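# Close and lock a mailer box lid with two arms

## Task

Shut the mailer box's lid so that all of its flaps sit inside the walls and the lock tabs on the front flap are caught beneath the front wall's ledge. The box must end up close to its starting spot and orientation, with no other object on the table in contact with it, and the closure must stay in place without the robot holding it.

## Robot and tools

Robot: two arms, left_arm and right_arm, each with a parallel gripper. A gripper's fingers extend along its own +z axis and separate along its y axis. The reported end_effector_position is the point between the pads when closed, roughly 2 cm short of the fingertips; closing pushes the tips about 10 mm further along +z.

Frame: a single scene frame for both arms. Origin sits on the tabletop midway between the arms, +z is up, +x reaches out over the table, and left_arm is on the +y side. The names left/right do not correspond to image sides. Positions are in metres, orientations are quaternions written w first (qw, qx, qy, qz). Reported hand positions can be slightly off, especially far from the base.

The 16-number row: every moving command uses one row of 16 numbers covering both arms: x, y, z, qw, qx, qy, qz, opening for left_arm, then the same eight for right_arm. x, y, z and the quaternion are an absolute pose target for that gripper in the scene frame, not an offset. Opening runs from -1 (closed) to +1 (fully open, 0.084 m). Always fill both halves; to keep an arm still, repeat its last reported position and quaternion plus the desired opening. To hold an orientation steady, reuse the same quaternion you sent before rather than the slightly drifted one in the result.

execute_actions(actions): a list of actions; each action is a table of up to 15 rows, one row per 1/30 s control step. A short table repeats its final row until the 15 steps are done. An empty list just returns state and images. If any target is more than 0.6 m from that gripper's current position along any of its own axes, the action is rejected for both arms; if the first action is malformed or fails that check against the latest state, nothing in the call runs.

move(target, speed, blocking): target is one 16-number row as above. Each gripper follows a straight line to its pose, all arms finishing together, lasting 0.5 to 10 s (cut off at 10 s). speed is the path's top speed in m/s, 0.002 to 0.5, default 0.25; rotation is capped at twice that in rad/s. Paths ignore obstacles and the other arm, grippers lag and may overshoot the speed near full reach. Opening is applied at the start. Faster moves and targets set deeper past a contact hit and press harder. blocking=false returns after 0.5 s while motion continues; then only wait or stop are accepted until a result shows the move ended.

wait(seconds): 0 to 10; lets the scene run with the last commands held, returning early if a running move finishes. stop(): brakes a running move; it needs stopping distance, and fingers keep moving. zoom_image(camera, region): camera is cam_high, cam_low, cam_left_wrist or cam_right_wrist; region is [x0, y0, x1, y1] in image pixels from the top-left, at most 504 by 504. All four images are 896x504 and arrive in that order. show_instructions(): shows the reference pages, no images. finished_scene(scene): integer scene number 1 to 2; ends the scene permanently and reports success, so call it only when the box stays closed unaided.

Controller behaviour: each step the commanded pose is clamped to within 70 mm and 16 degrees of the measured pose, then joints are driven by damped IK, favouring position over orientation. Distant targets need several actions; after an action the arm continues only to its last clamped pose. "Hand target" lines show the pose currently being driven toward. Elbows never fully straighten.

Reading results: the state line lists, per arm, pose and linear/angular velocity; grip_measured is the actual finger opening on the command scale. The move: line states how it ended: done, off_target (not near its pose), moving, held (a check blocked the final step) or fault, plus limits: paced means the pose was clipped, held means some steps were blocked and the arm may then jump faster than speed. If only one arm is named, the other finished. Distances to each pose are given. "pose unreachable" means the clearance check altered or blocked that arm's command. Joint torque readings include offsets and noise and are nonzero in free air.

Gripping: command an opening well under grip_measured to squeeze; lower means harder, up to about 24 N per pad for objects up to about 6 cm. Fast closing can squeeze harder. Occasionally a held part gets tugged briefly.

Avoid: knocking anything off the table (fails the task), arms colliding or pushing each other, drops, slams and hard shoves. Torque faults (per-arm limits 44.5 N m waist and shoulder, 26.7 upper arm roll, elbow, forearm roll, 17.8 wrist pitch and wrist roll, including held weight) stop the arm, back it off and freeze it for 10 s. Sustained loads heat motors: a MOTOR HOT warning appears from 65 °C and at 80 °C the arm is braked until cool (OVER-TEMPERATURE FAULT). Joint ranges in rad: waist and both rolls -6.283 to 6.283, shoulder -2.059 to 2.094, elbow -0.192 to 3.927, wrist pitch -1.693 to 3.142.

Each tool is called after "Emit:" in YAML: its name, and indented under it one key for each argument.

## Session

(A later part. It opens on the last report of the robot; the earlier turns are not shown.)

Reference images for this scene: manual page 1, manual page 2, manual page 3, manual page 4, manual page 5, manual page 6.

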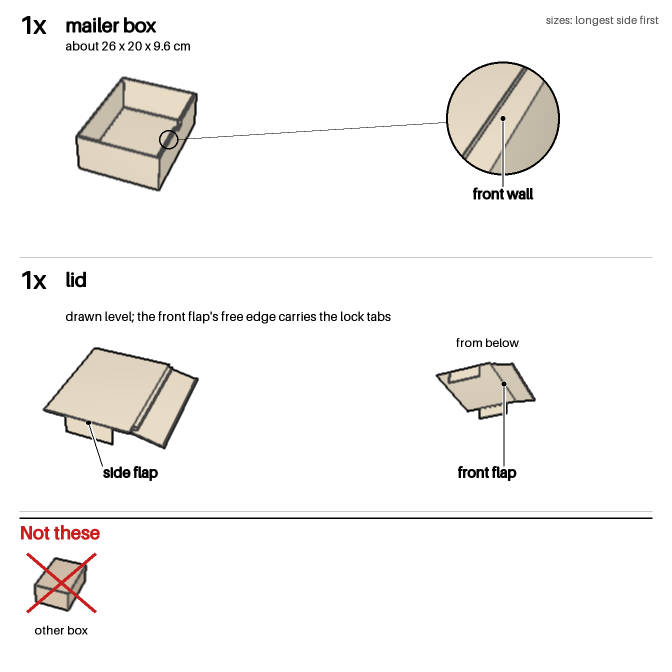

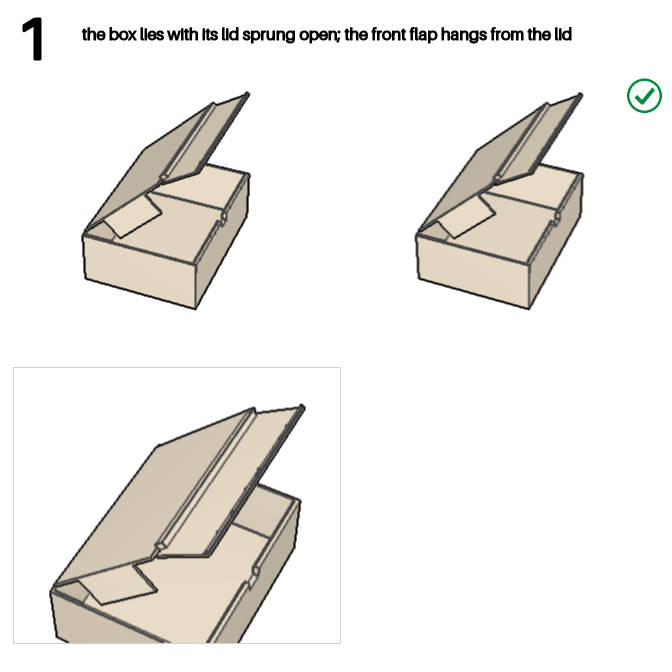

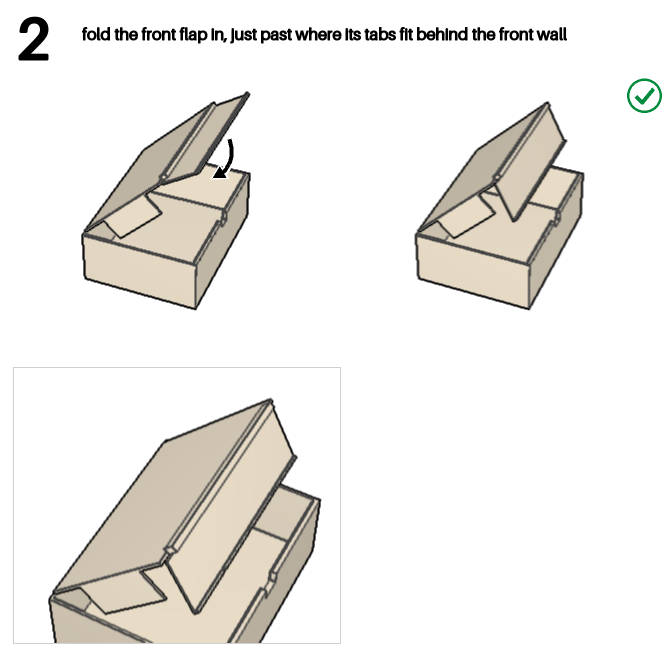

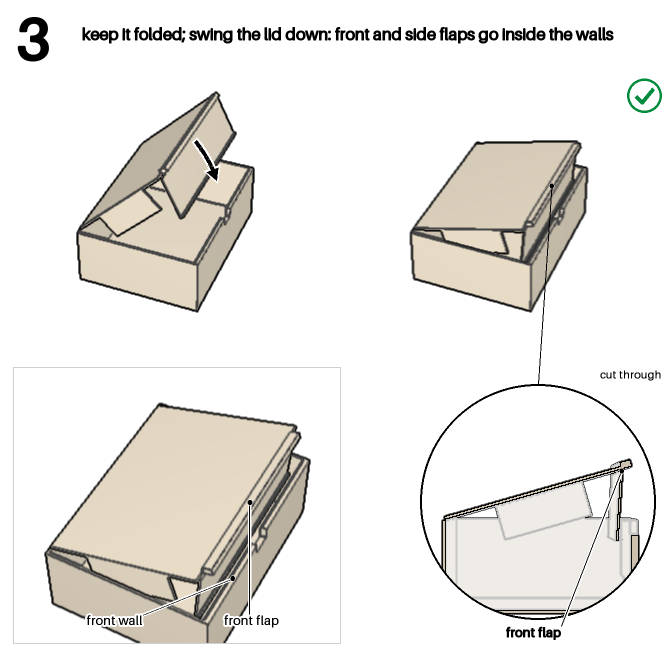

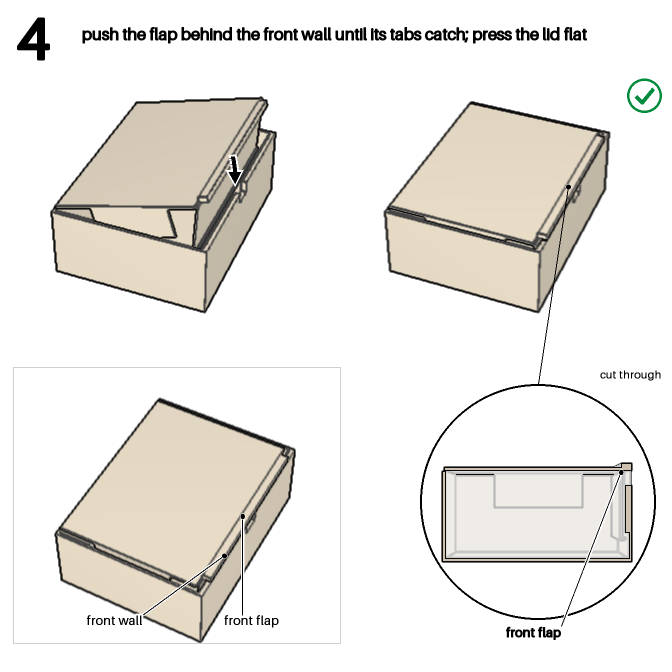

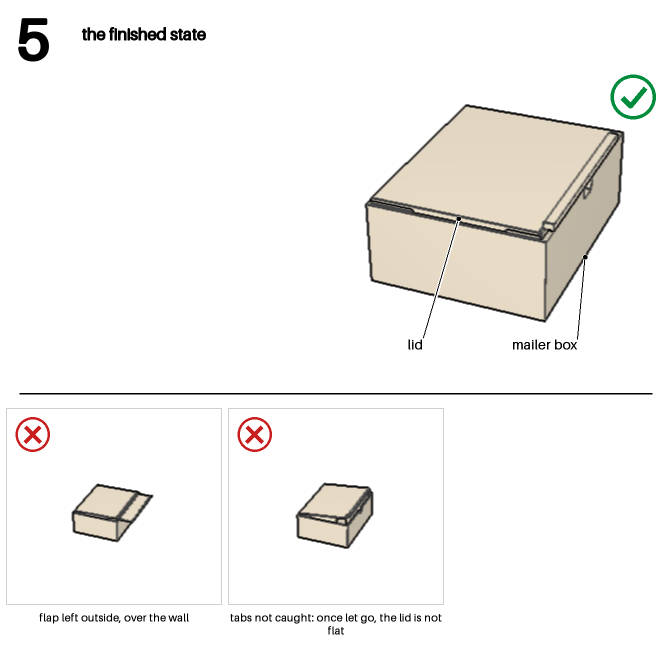

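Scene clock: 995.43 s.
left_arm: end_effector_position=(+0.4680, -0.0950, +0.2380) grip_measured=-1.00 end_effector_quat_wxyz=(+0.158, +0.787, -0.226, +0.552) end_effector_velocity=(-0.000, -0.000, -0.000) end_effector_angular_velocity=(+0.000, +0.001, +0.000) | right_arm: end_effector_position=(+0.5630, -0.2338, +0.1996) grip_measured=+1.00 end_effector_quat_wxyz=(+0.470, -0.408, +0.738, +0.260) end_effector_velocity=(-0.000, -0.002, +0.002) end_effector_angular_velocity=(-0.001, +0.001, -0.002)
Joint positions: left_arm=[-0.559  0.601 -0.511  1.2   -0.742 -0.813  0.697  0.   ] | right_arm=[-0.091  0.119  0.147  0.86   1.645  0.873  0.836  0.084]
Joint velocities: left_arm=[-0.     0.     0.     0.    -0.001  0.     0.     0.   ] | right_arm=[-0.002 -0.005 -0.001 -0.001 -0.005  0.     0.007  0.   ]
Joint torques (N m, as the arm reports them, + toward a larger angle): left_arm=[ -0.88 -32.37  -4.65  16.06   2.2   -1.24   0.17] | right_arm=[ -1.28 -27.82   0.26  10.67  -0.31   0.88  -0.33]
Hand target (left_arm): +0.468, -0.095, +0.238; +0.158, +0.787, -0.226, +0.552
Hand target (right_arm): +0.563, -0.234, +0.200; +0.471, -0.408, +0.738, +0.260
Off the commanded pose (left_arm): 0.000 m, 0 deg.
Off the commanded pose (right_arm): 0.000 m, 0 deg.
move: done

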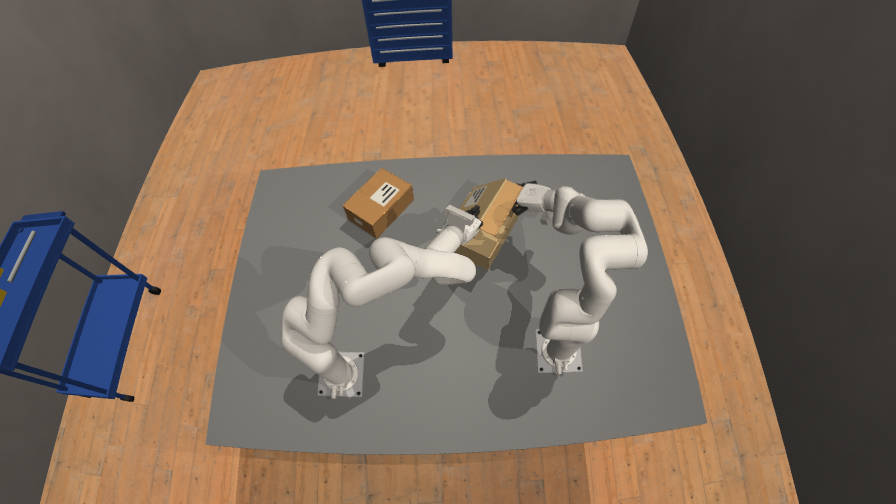

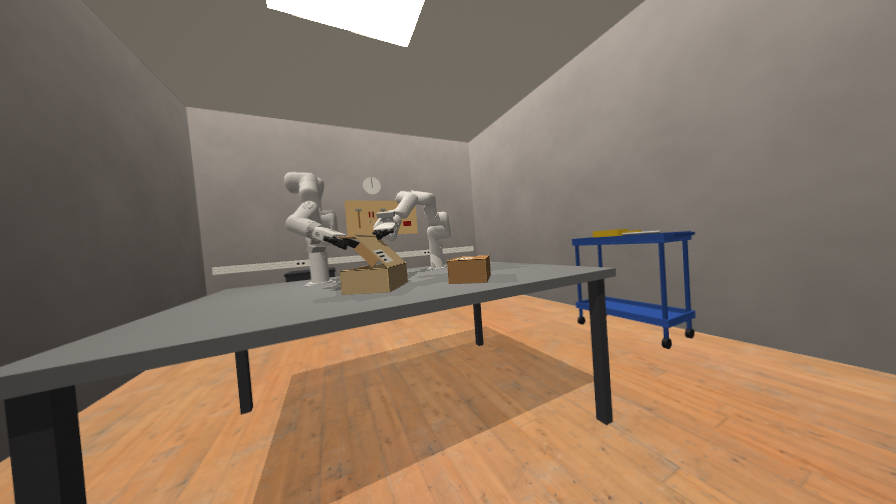

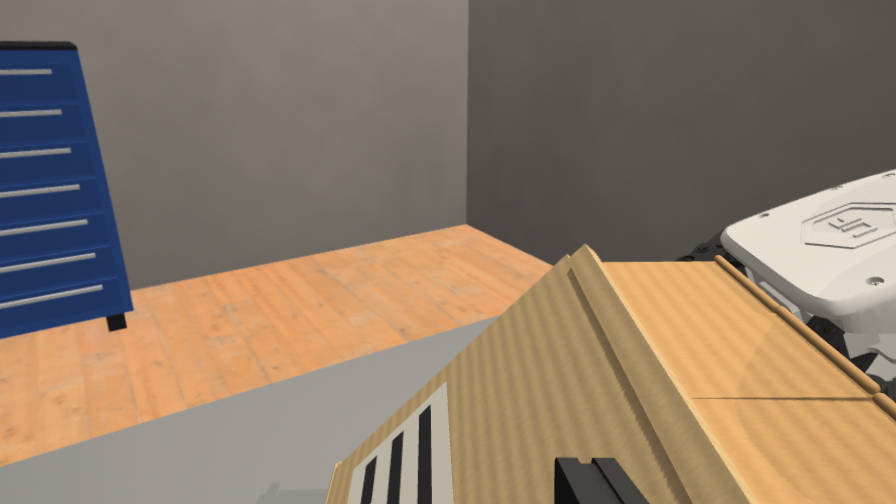

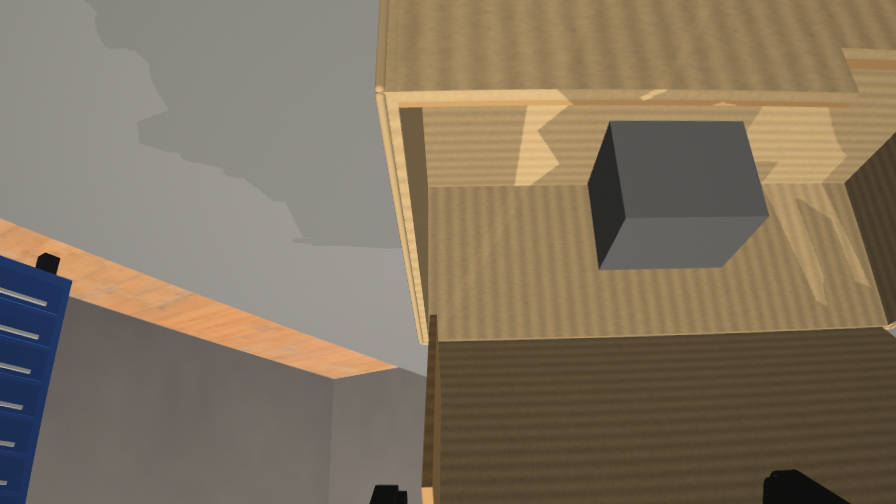

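Emit:
move:
  target: [0.468,-0.095,0.238,0.158,0.787,-0.226,0.552,-1,0.553,-0.250,0.232,-0.470,0.408,-0.737,-0.260,1]
  speed: 0.05

Emit:
move:
  target: [0.468,-0.095,0.238,0.158,0.787,-0.226,0.552,-1,0.505,-0.327,0.225,-0.470,0.408,-0.737,-0.260,1]
  speed: 0.08

Scene clock: 1007.93 s.
left_arm: end_effector_position=(+0.4680, -0.0950, +0.2380) grip_measured=-1.00 end_effector_quat_wxyz=(+0.158, +0.787, -0.226, +0.552) end_effector_velocity=(-0.001, -0.001, +0.001) end_effector_angular_velocity=(-0.000, -0.001, -0.002) | right_arm: end_effector_position=(+0.5530, -0.2498, +0.2317) grip_measured=+1.00 end_effector_quat_wxyz=(+0.470, -0.408, +0.738, +0.260) end_effector_velocity=(-0.001, +0.000, +0.001) end_effector_angular_velocity=(-0.002, +0.001, +0.005)
Joint positions: left_arm=[-0.559  0.601 -0.511  1.2   -0.742 -0.813  0.697  0.   ] | right_arm=[-0.116  0.023  0.124  0.834  1.565  0.914  0.927  0.084]
Joint velocities: left_arm=[-0.001 -0.001  0.     0.     0.     0.001 -0.     0.   ] | right_arm=[-0.002 -0.005  0.001 -0.001 -0.008  0.003  0.006  0.   ]
Joint torques (N m, as the arm reports them, + toward a larger angle): left_arm=[ -0.67 -32.4   -4.68  16.1    2.14  -1.17   0.11] | right_arm=[ -1.07 -25.8    0.03  11.17  -0.38   0.73  -0.4 ]
Hand target (left_arm): +0.468, -0.095, +0.238; +0.158, +0.787, -0.226, +0.552
Hand target (right_arm): +0.553, -0.250, +0.232; +0.471, -0.408, +0.738, +0.260
Off the commanded pose (left_arm): 0.000 m, 0 deg.
Off the commanded pose (right_arm): 0.000 m, 0 deg.
move: done

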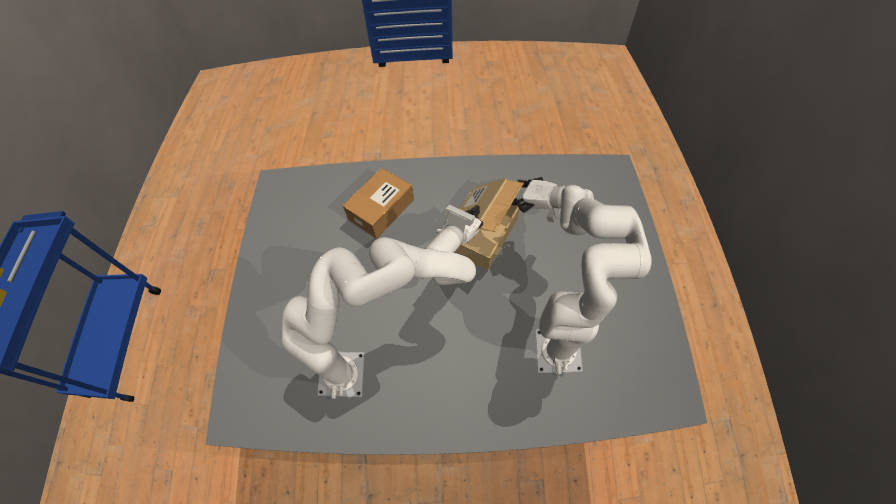

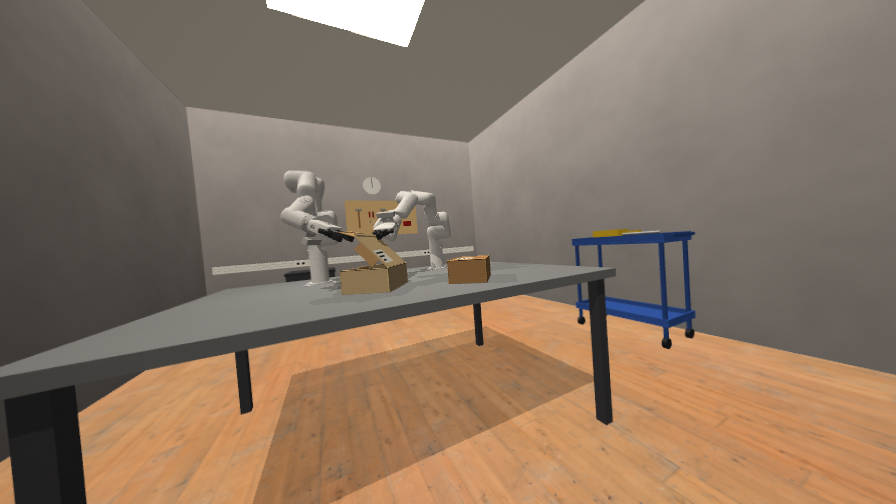

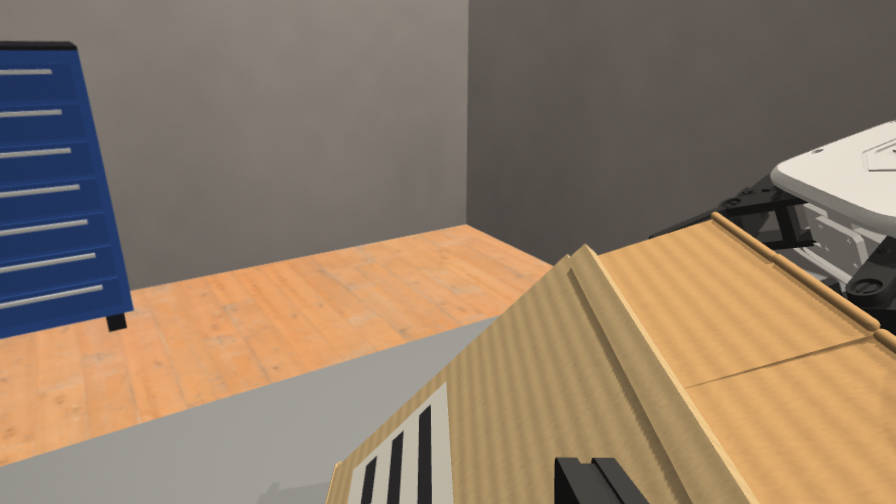

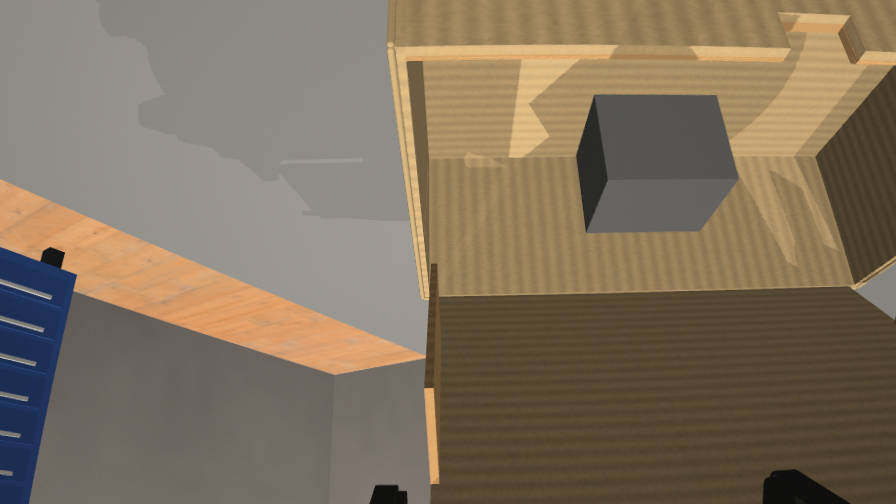

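Scene clock: 1009.53 s.
left_arm: end_effector_position=(+0.4680, -0.0950, +0.2380) grip_measured=-1.00 end_effector_quat_wxyz=(+0.158, +0.787, -0.226, +0.552) end_effector_velocity=(+0.001, +0.001, +0.000) end_effector_angular_velocity=(-0.001, -0.000, +0.002) | right_arm: end_effector_position=(+0.5050, -0.3262, +0.2251) grip_measured=+1.00 end_effector_quat_wxyz=(+0.471, -0.408, +0.737, +0.260) end_effector_velocity=(-0.001, -0.002, -0.000) end_effector_angular_velocity=(-0.001, +0.001, +0.000)
Joint positions: left_arm=[-0.559  0.601 -0.511  1.2   -0.742 -0.813  0.697  0.   ] | right_arm=[-0.236 -0.068  0.001  0.716  1.423  1.088  0.878  0.084]
Joint velocities: left_arm=[ 0.001 -0.     0.     0.    -0.001 -0.001  0.     0.   ] | right_arm=[-0.003 -0.002 -0.004 -0.002 -0.006  0.004 -0.001  0.   ]
Joint torques (N m, as the arm reports them, + toward a larger angle): left_arm=[ -0.65 -32.59  -4.65  16.47   2.28  -1.26   0.2 ] | right_arm=[ -1.16 -22.16  -0.14  10.81  -0.02   0.8   -0.41]
Hand target (left_arm): +0.468, -0.095, +0.238; +0.158, +0.787, -0.226, +0.552
Hand target (right_arm): +0.505, -0.327, +0.225; +0.471, -0.408, +0.738, +0.260
Off the commanded pose (left_arm): 0.000 m, 0 deg.
Off the commanded pose (right_arm): 0.001 m, 0 deg.
move: done

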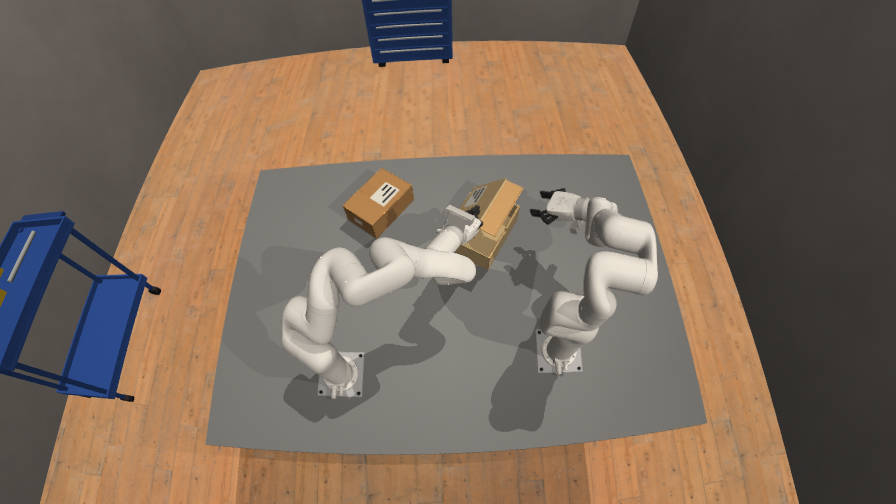

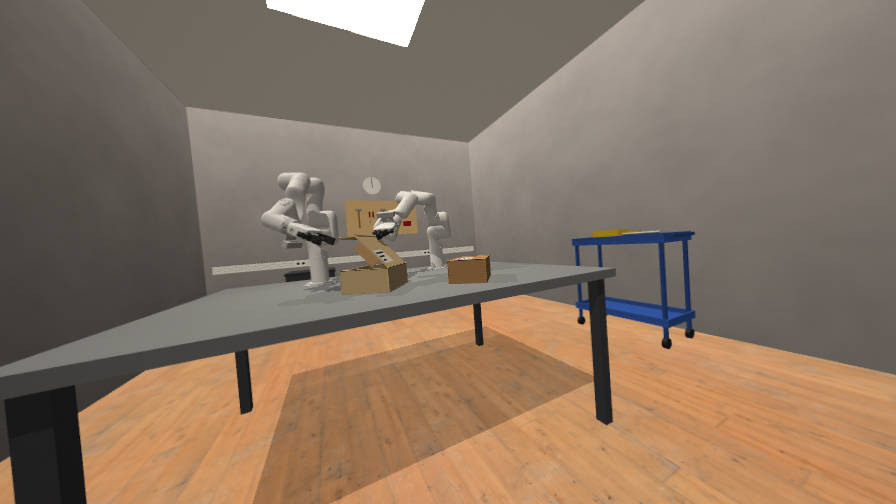

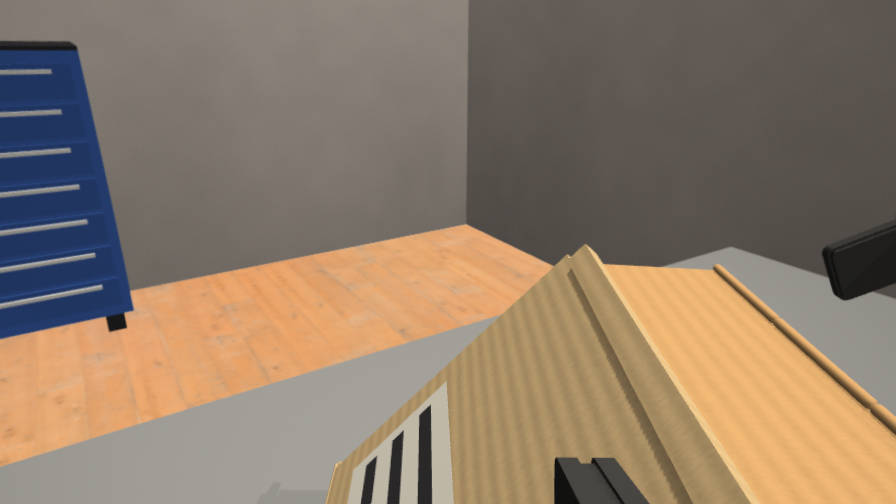

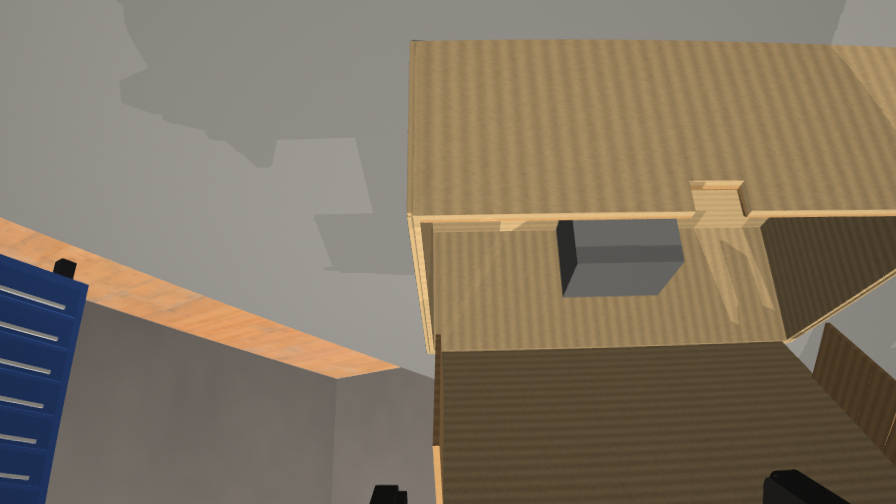

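Emit:
move:
  target: [0.454,-0.117,0.197,0.158,0.787,-0.226,0.552,-1,0.462,-0.274,0.225,-0.470,0.408,-0.737,-0.260,1]
  speed: 0.1

Emit:
move:
  target: [0.454,-0.117,0.197,0.158,0.787,-0.226,0.552,-1,0.465,-0.269,0.165,-0.470,0.408,-0.737,-0.260,1]
  speed: 0.08

Emit:
move:
  target: [0.454,-0.117,0.197,0.158,0.787,-0.226,0.552,-1,0.486,-0.236,0.147,-0.470,0.408,-0.737,-0.260,1]
  speed: 0.06

Scene clock: 1026.30 s.
left_arm: end_effector_position=(+0.4540, -0.1167, +0.1973) grip_measured=-1.00 end_effector_quat_wxyz=(+0.158, +0.787, -0.226, +0.552) end_effector_velocity=(-0.002, -0.002, -0.002) end_effector_angular_velocity=(+0.001, +0.003, -0.003) | right_arm: end_effector_position=(+0.4623, -0.2743, +0.2248) grip_measured=+1.00 end_effector_quat_wxyz=(+0.470, -0.408, +0.738, +0.260) end_effector_velocity=(-0.002, +0.002, -0.000) end_effector_angular_velocity=(-0.000, +0.001, +0.001)
Joint positions: left_arm=[-0.621  0.728 -0.502  1.257 -0.718 -0.9    0.68   0.   ] | right_arm=[-0.174 -0.246  0.07   0.533  1.523  1.008  0.884  0.084]
Joint velocities: left_arm=[-0.003  0.005 -0.     0.002  0.     0.    -0.     0.   ] | right_arm=[ 0.003 -0.007  0.003 -0.007  0.003 -0.003  0.001 -0.   ]
Joint torques (N m, as the arm reports them, + toward a larger angle): left_arm=[ -1.21 -34.91  -5.8   15.17   2.17  -1.39   0.04] | right_arm=[ -1.4  -16.63  -0.65  10.78  -0.33   0.7   -0.43]
Hand target (left_arm): +0.454, -0.117, +0.197; +0.158, +0.787, -0.226, +0.552
Hand target (right_arm): +0.462, -0.274, +0.225; +0.470, -0.408, +0.738, +0.260
Off the commanded pose (left_arm): 0.000 m, 0 deg.
Off the commanded pose (right_arm): 0.000 m, 0 deg.
move: done

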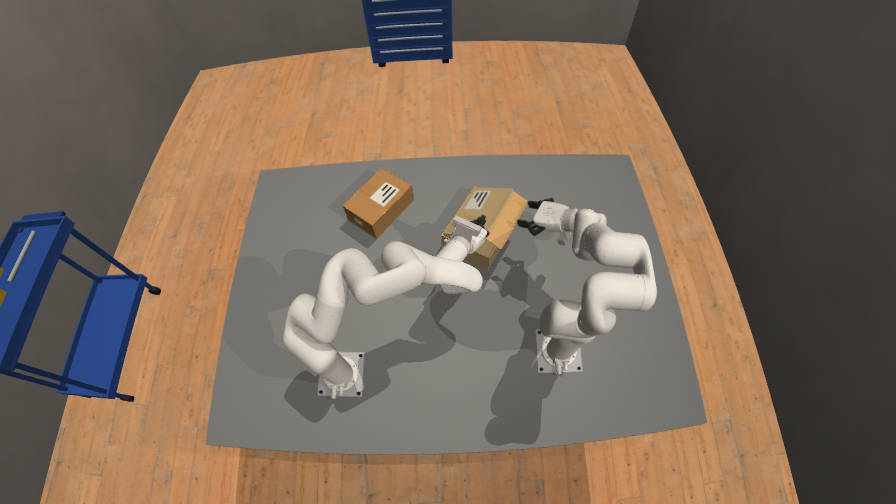

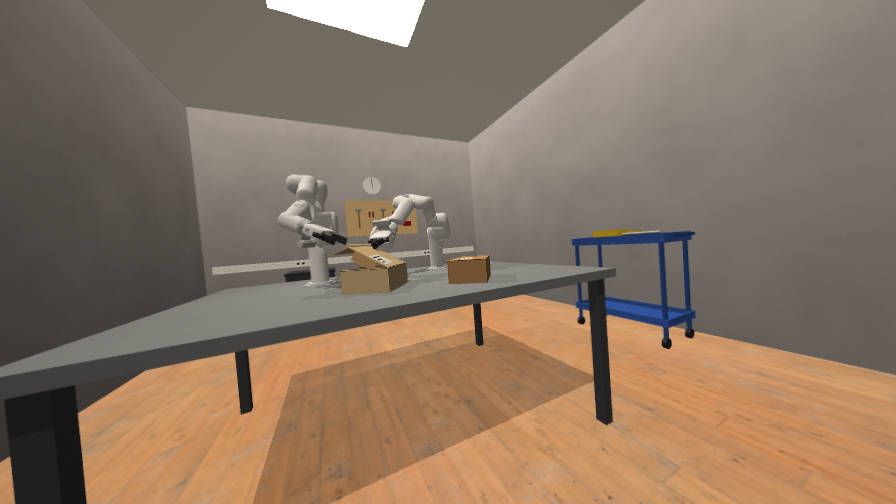

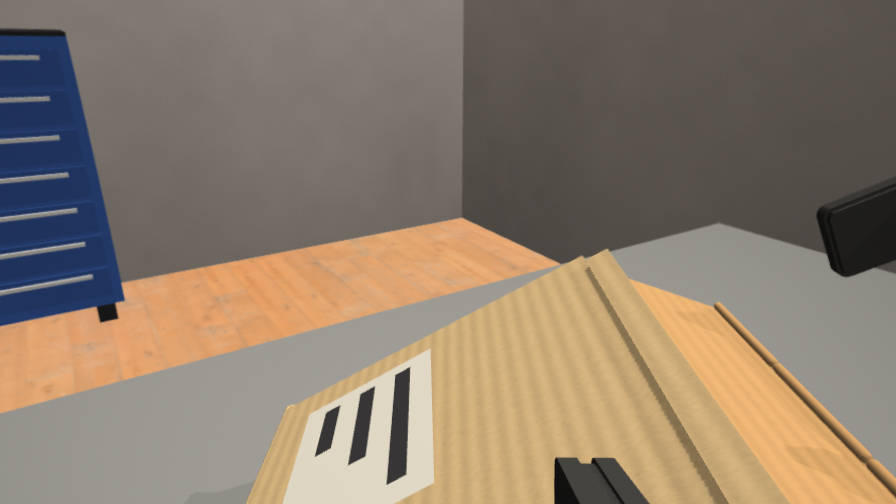

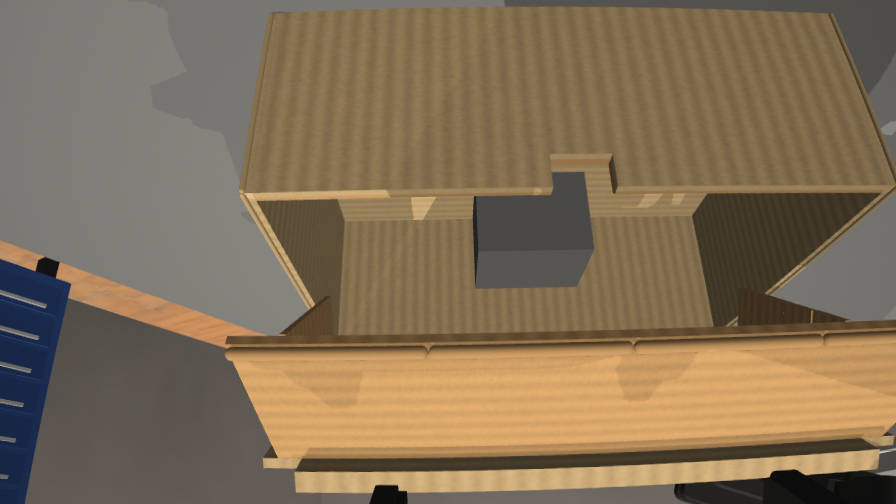

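Scene clock: 1027.50 s.
left_arm: end_effector_position=(+0.4540, -0.1170, +0.1970) grip_measured=-1.00 end_effector_quat_wxyz=(+0.158, +0.787, -0.226, +0.552) end_effector_velocity=(-0.000, -0.000, -0.000) end_effector_angular_velocity=(+0.000, -0.000, -0.000) | right_arm: end_effector_position=(+0.4650, -0.2691, +0.1655) grip_measured=+1.00 end_effector_quat_wxyz=(+0.470, -0.408, +0.738, +0.260) end_effector_velocity=(+0.001, -0.001, -0.003) end_effector_angular_velocity=(+0.000, -0.001, -0.003)
Joint positions: left_arm=[-0.621  0.729 -0.502  1.258 -0.717 -0.899  0.679  0.   ] | right_arm=[-0.162 -0.074  0.08   0.531  1.648  0.986  0.676  0.084]
Joint velocities: left_arm=[ 0.     0.001 -0.    -0.     0.001 -0.     0.     0.   ] | right_arm=[-0.     0.009 -0.001  0.001  0.007 -0.001 -0.011  0.   ]
Joint torques (N m, as the arm reports them, + toward a larger angle): left_arm=[ -1.11 -34.45  -5.77  15.37   2.27  -1.33   0.14] | right_arm=[ -1.34 -20.    -0.26   9.55  -0.21   1.    -0.43]
Hand target (left_arm): +0.454, -0.117, +0.197; +0.158, +0.787, -0.226, +0.552
Hand target (right_arm): +0.465, -0.269, +0.165; +0.470, -0.408, +0.738, +0.260
Off the commanded pose (left_arm): 0.000 m, 0 deg.
Off the commanded pose (right_arm): 0.000 m, 0 deg.
move: done

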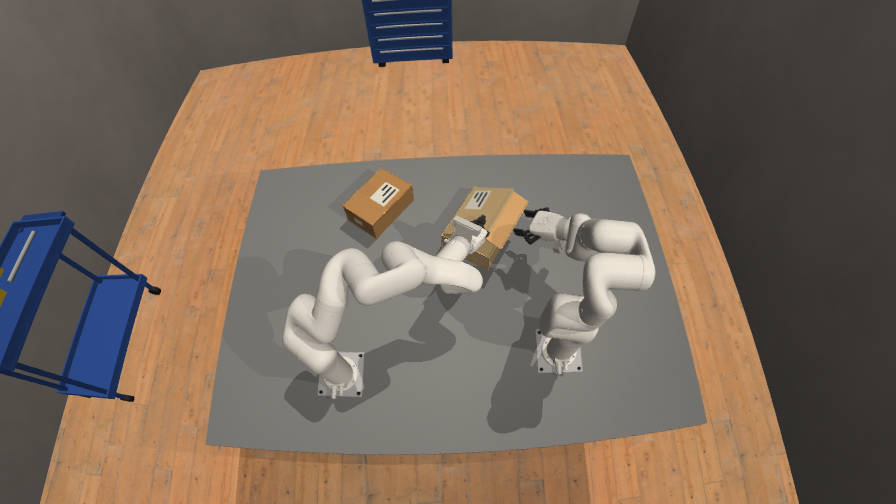

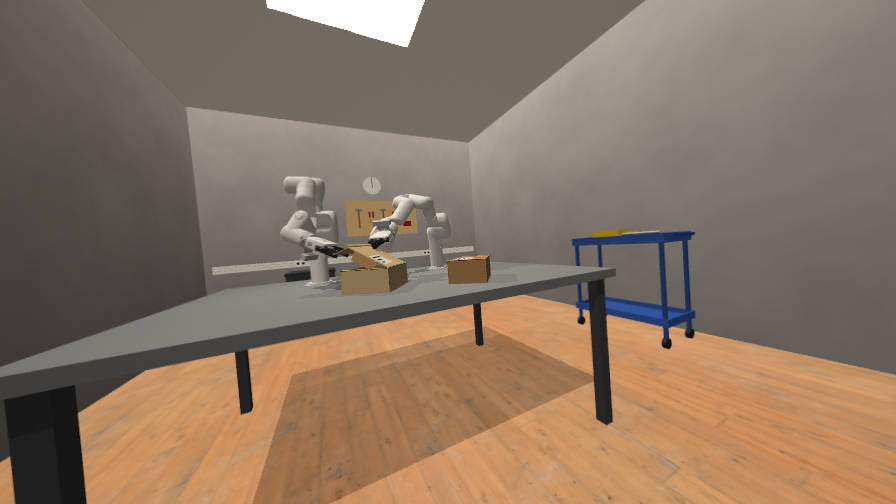

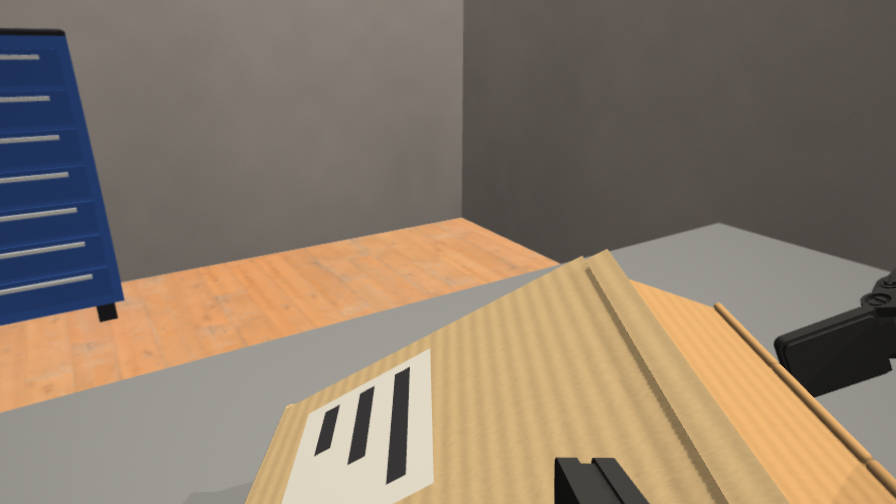

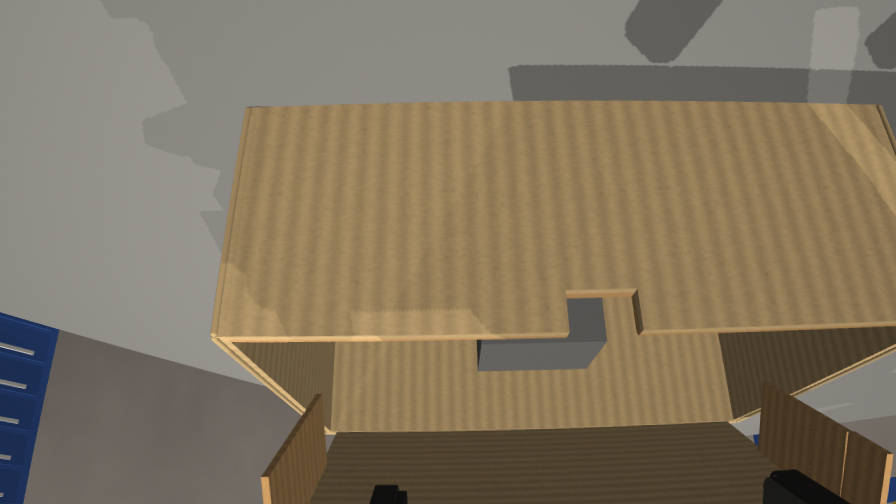

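Scene clock: 1028.67 s.
left_arm: end_effector_position=(+0.4540, -0.1170, +0.1970) grip_measured=-1.00 end_effector_quat_wxyz=(+0.158, +0.787, -0.226, +0.552) end_effector_velocity=(+0.000, +0.000, -0.000) end_effector_angular_velocity=(-0.000, +0.000, +0.001) | right_arm: end_effector_position=(+0.4859, -0.2364, +0.1471) grip_measured=+1.00 end_effector_quat_wxyz=(+0.470, -0.408, +0.738, +0.260) end_effector_velocity=(+0.002, +0.002, -0.000) end_effector_angular_velocity=(+0.000, -0.001, +0.000)
Joint positions: left_arm=[-0.621  0.729 -0.502  1.258 -0.717 -0.899  0.679  0.   ] | right_arm=[-0.105  0.037  0.138  0.6    1.774  0.92   0.613  0.084]
Joint velocities: left_arm=[ 0.001  0.    -0.     0.    -0.    -0.    -0.     0.   ] | right_arm=[ 0.003  0.006  0.003  0.005  0.006 -0.003 -0.003  0.   ]
Joint torques (N m, as the arm reports them, + toward a larger angle): left_arm=[ -1.33 -34.7   -5.74  15.41   2.28  -1.33   0.08] | right_arm=[ -1.   -22.59   0.03   9.33  -0.4    1.15  -0.32]
Hand target (left_arm): +0.454, -0.117, +0.197; +0.158, +0.787, -0.226, +0.552
Hand target (right_arm): +0.486, -0.236, +0.147; +0.470, -0.408, +0.738, +0.260
Off the commanded pose (left_arm): 0.000 m, 0 deg.
Off the commanded pose (right_arm): 0.000 m, 0 deg.
move: done

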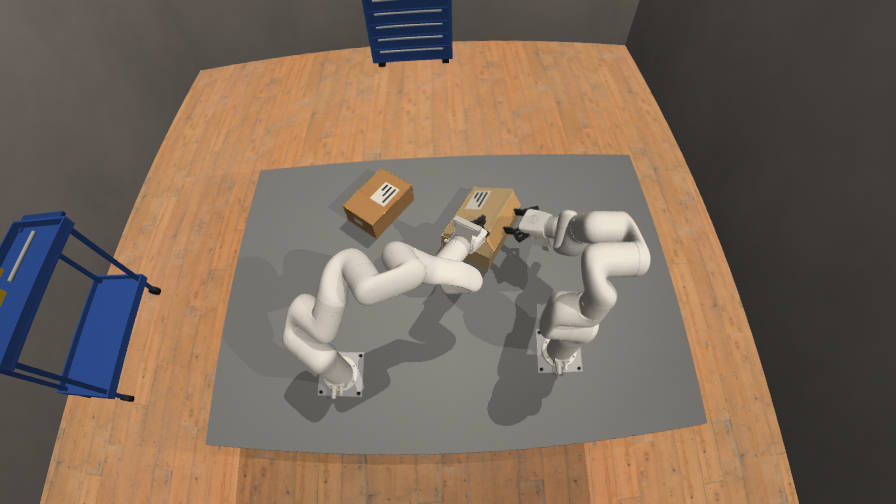

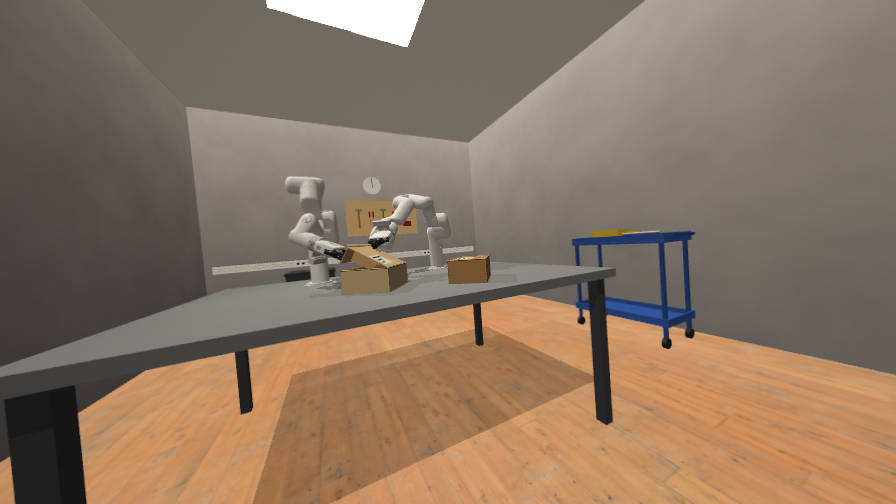

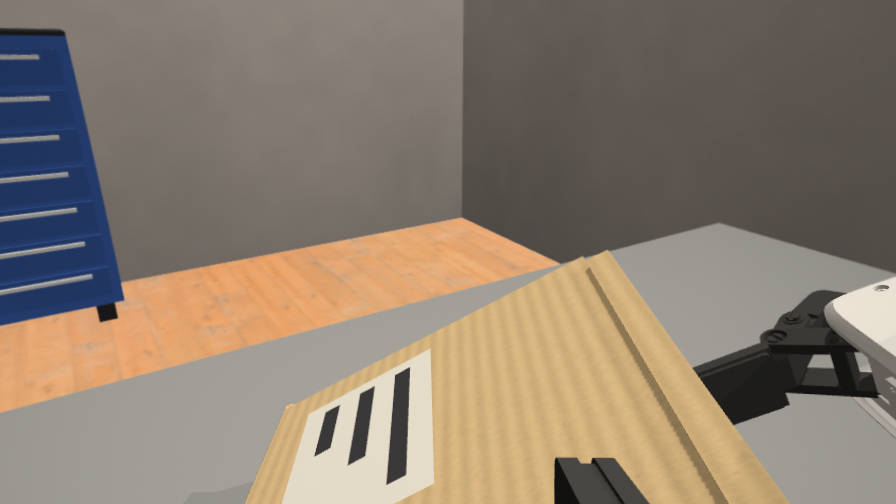

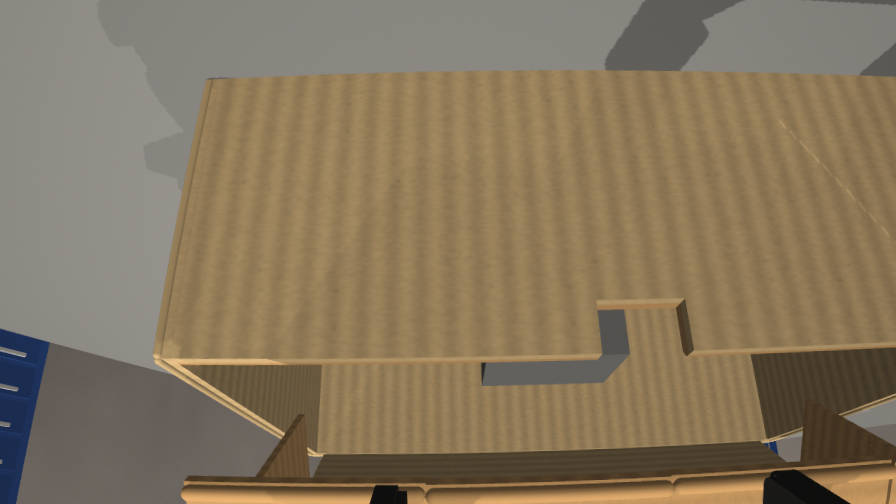

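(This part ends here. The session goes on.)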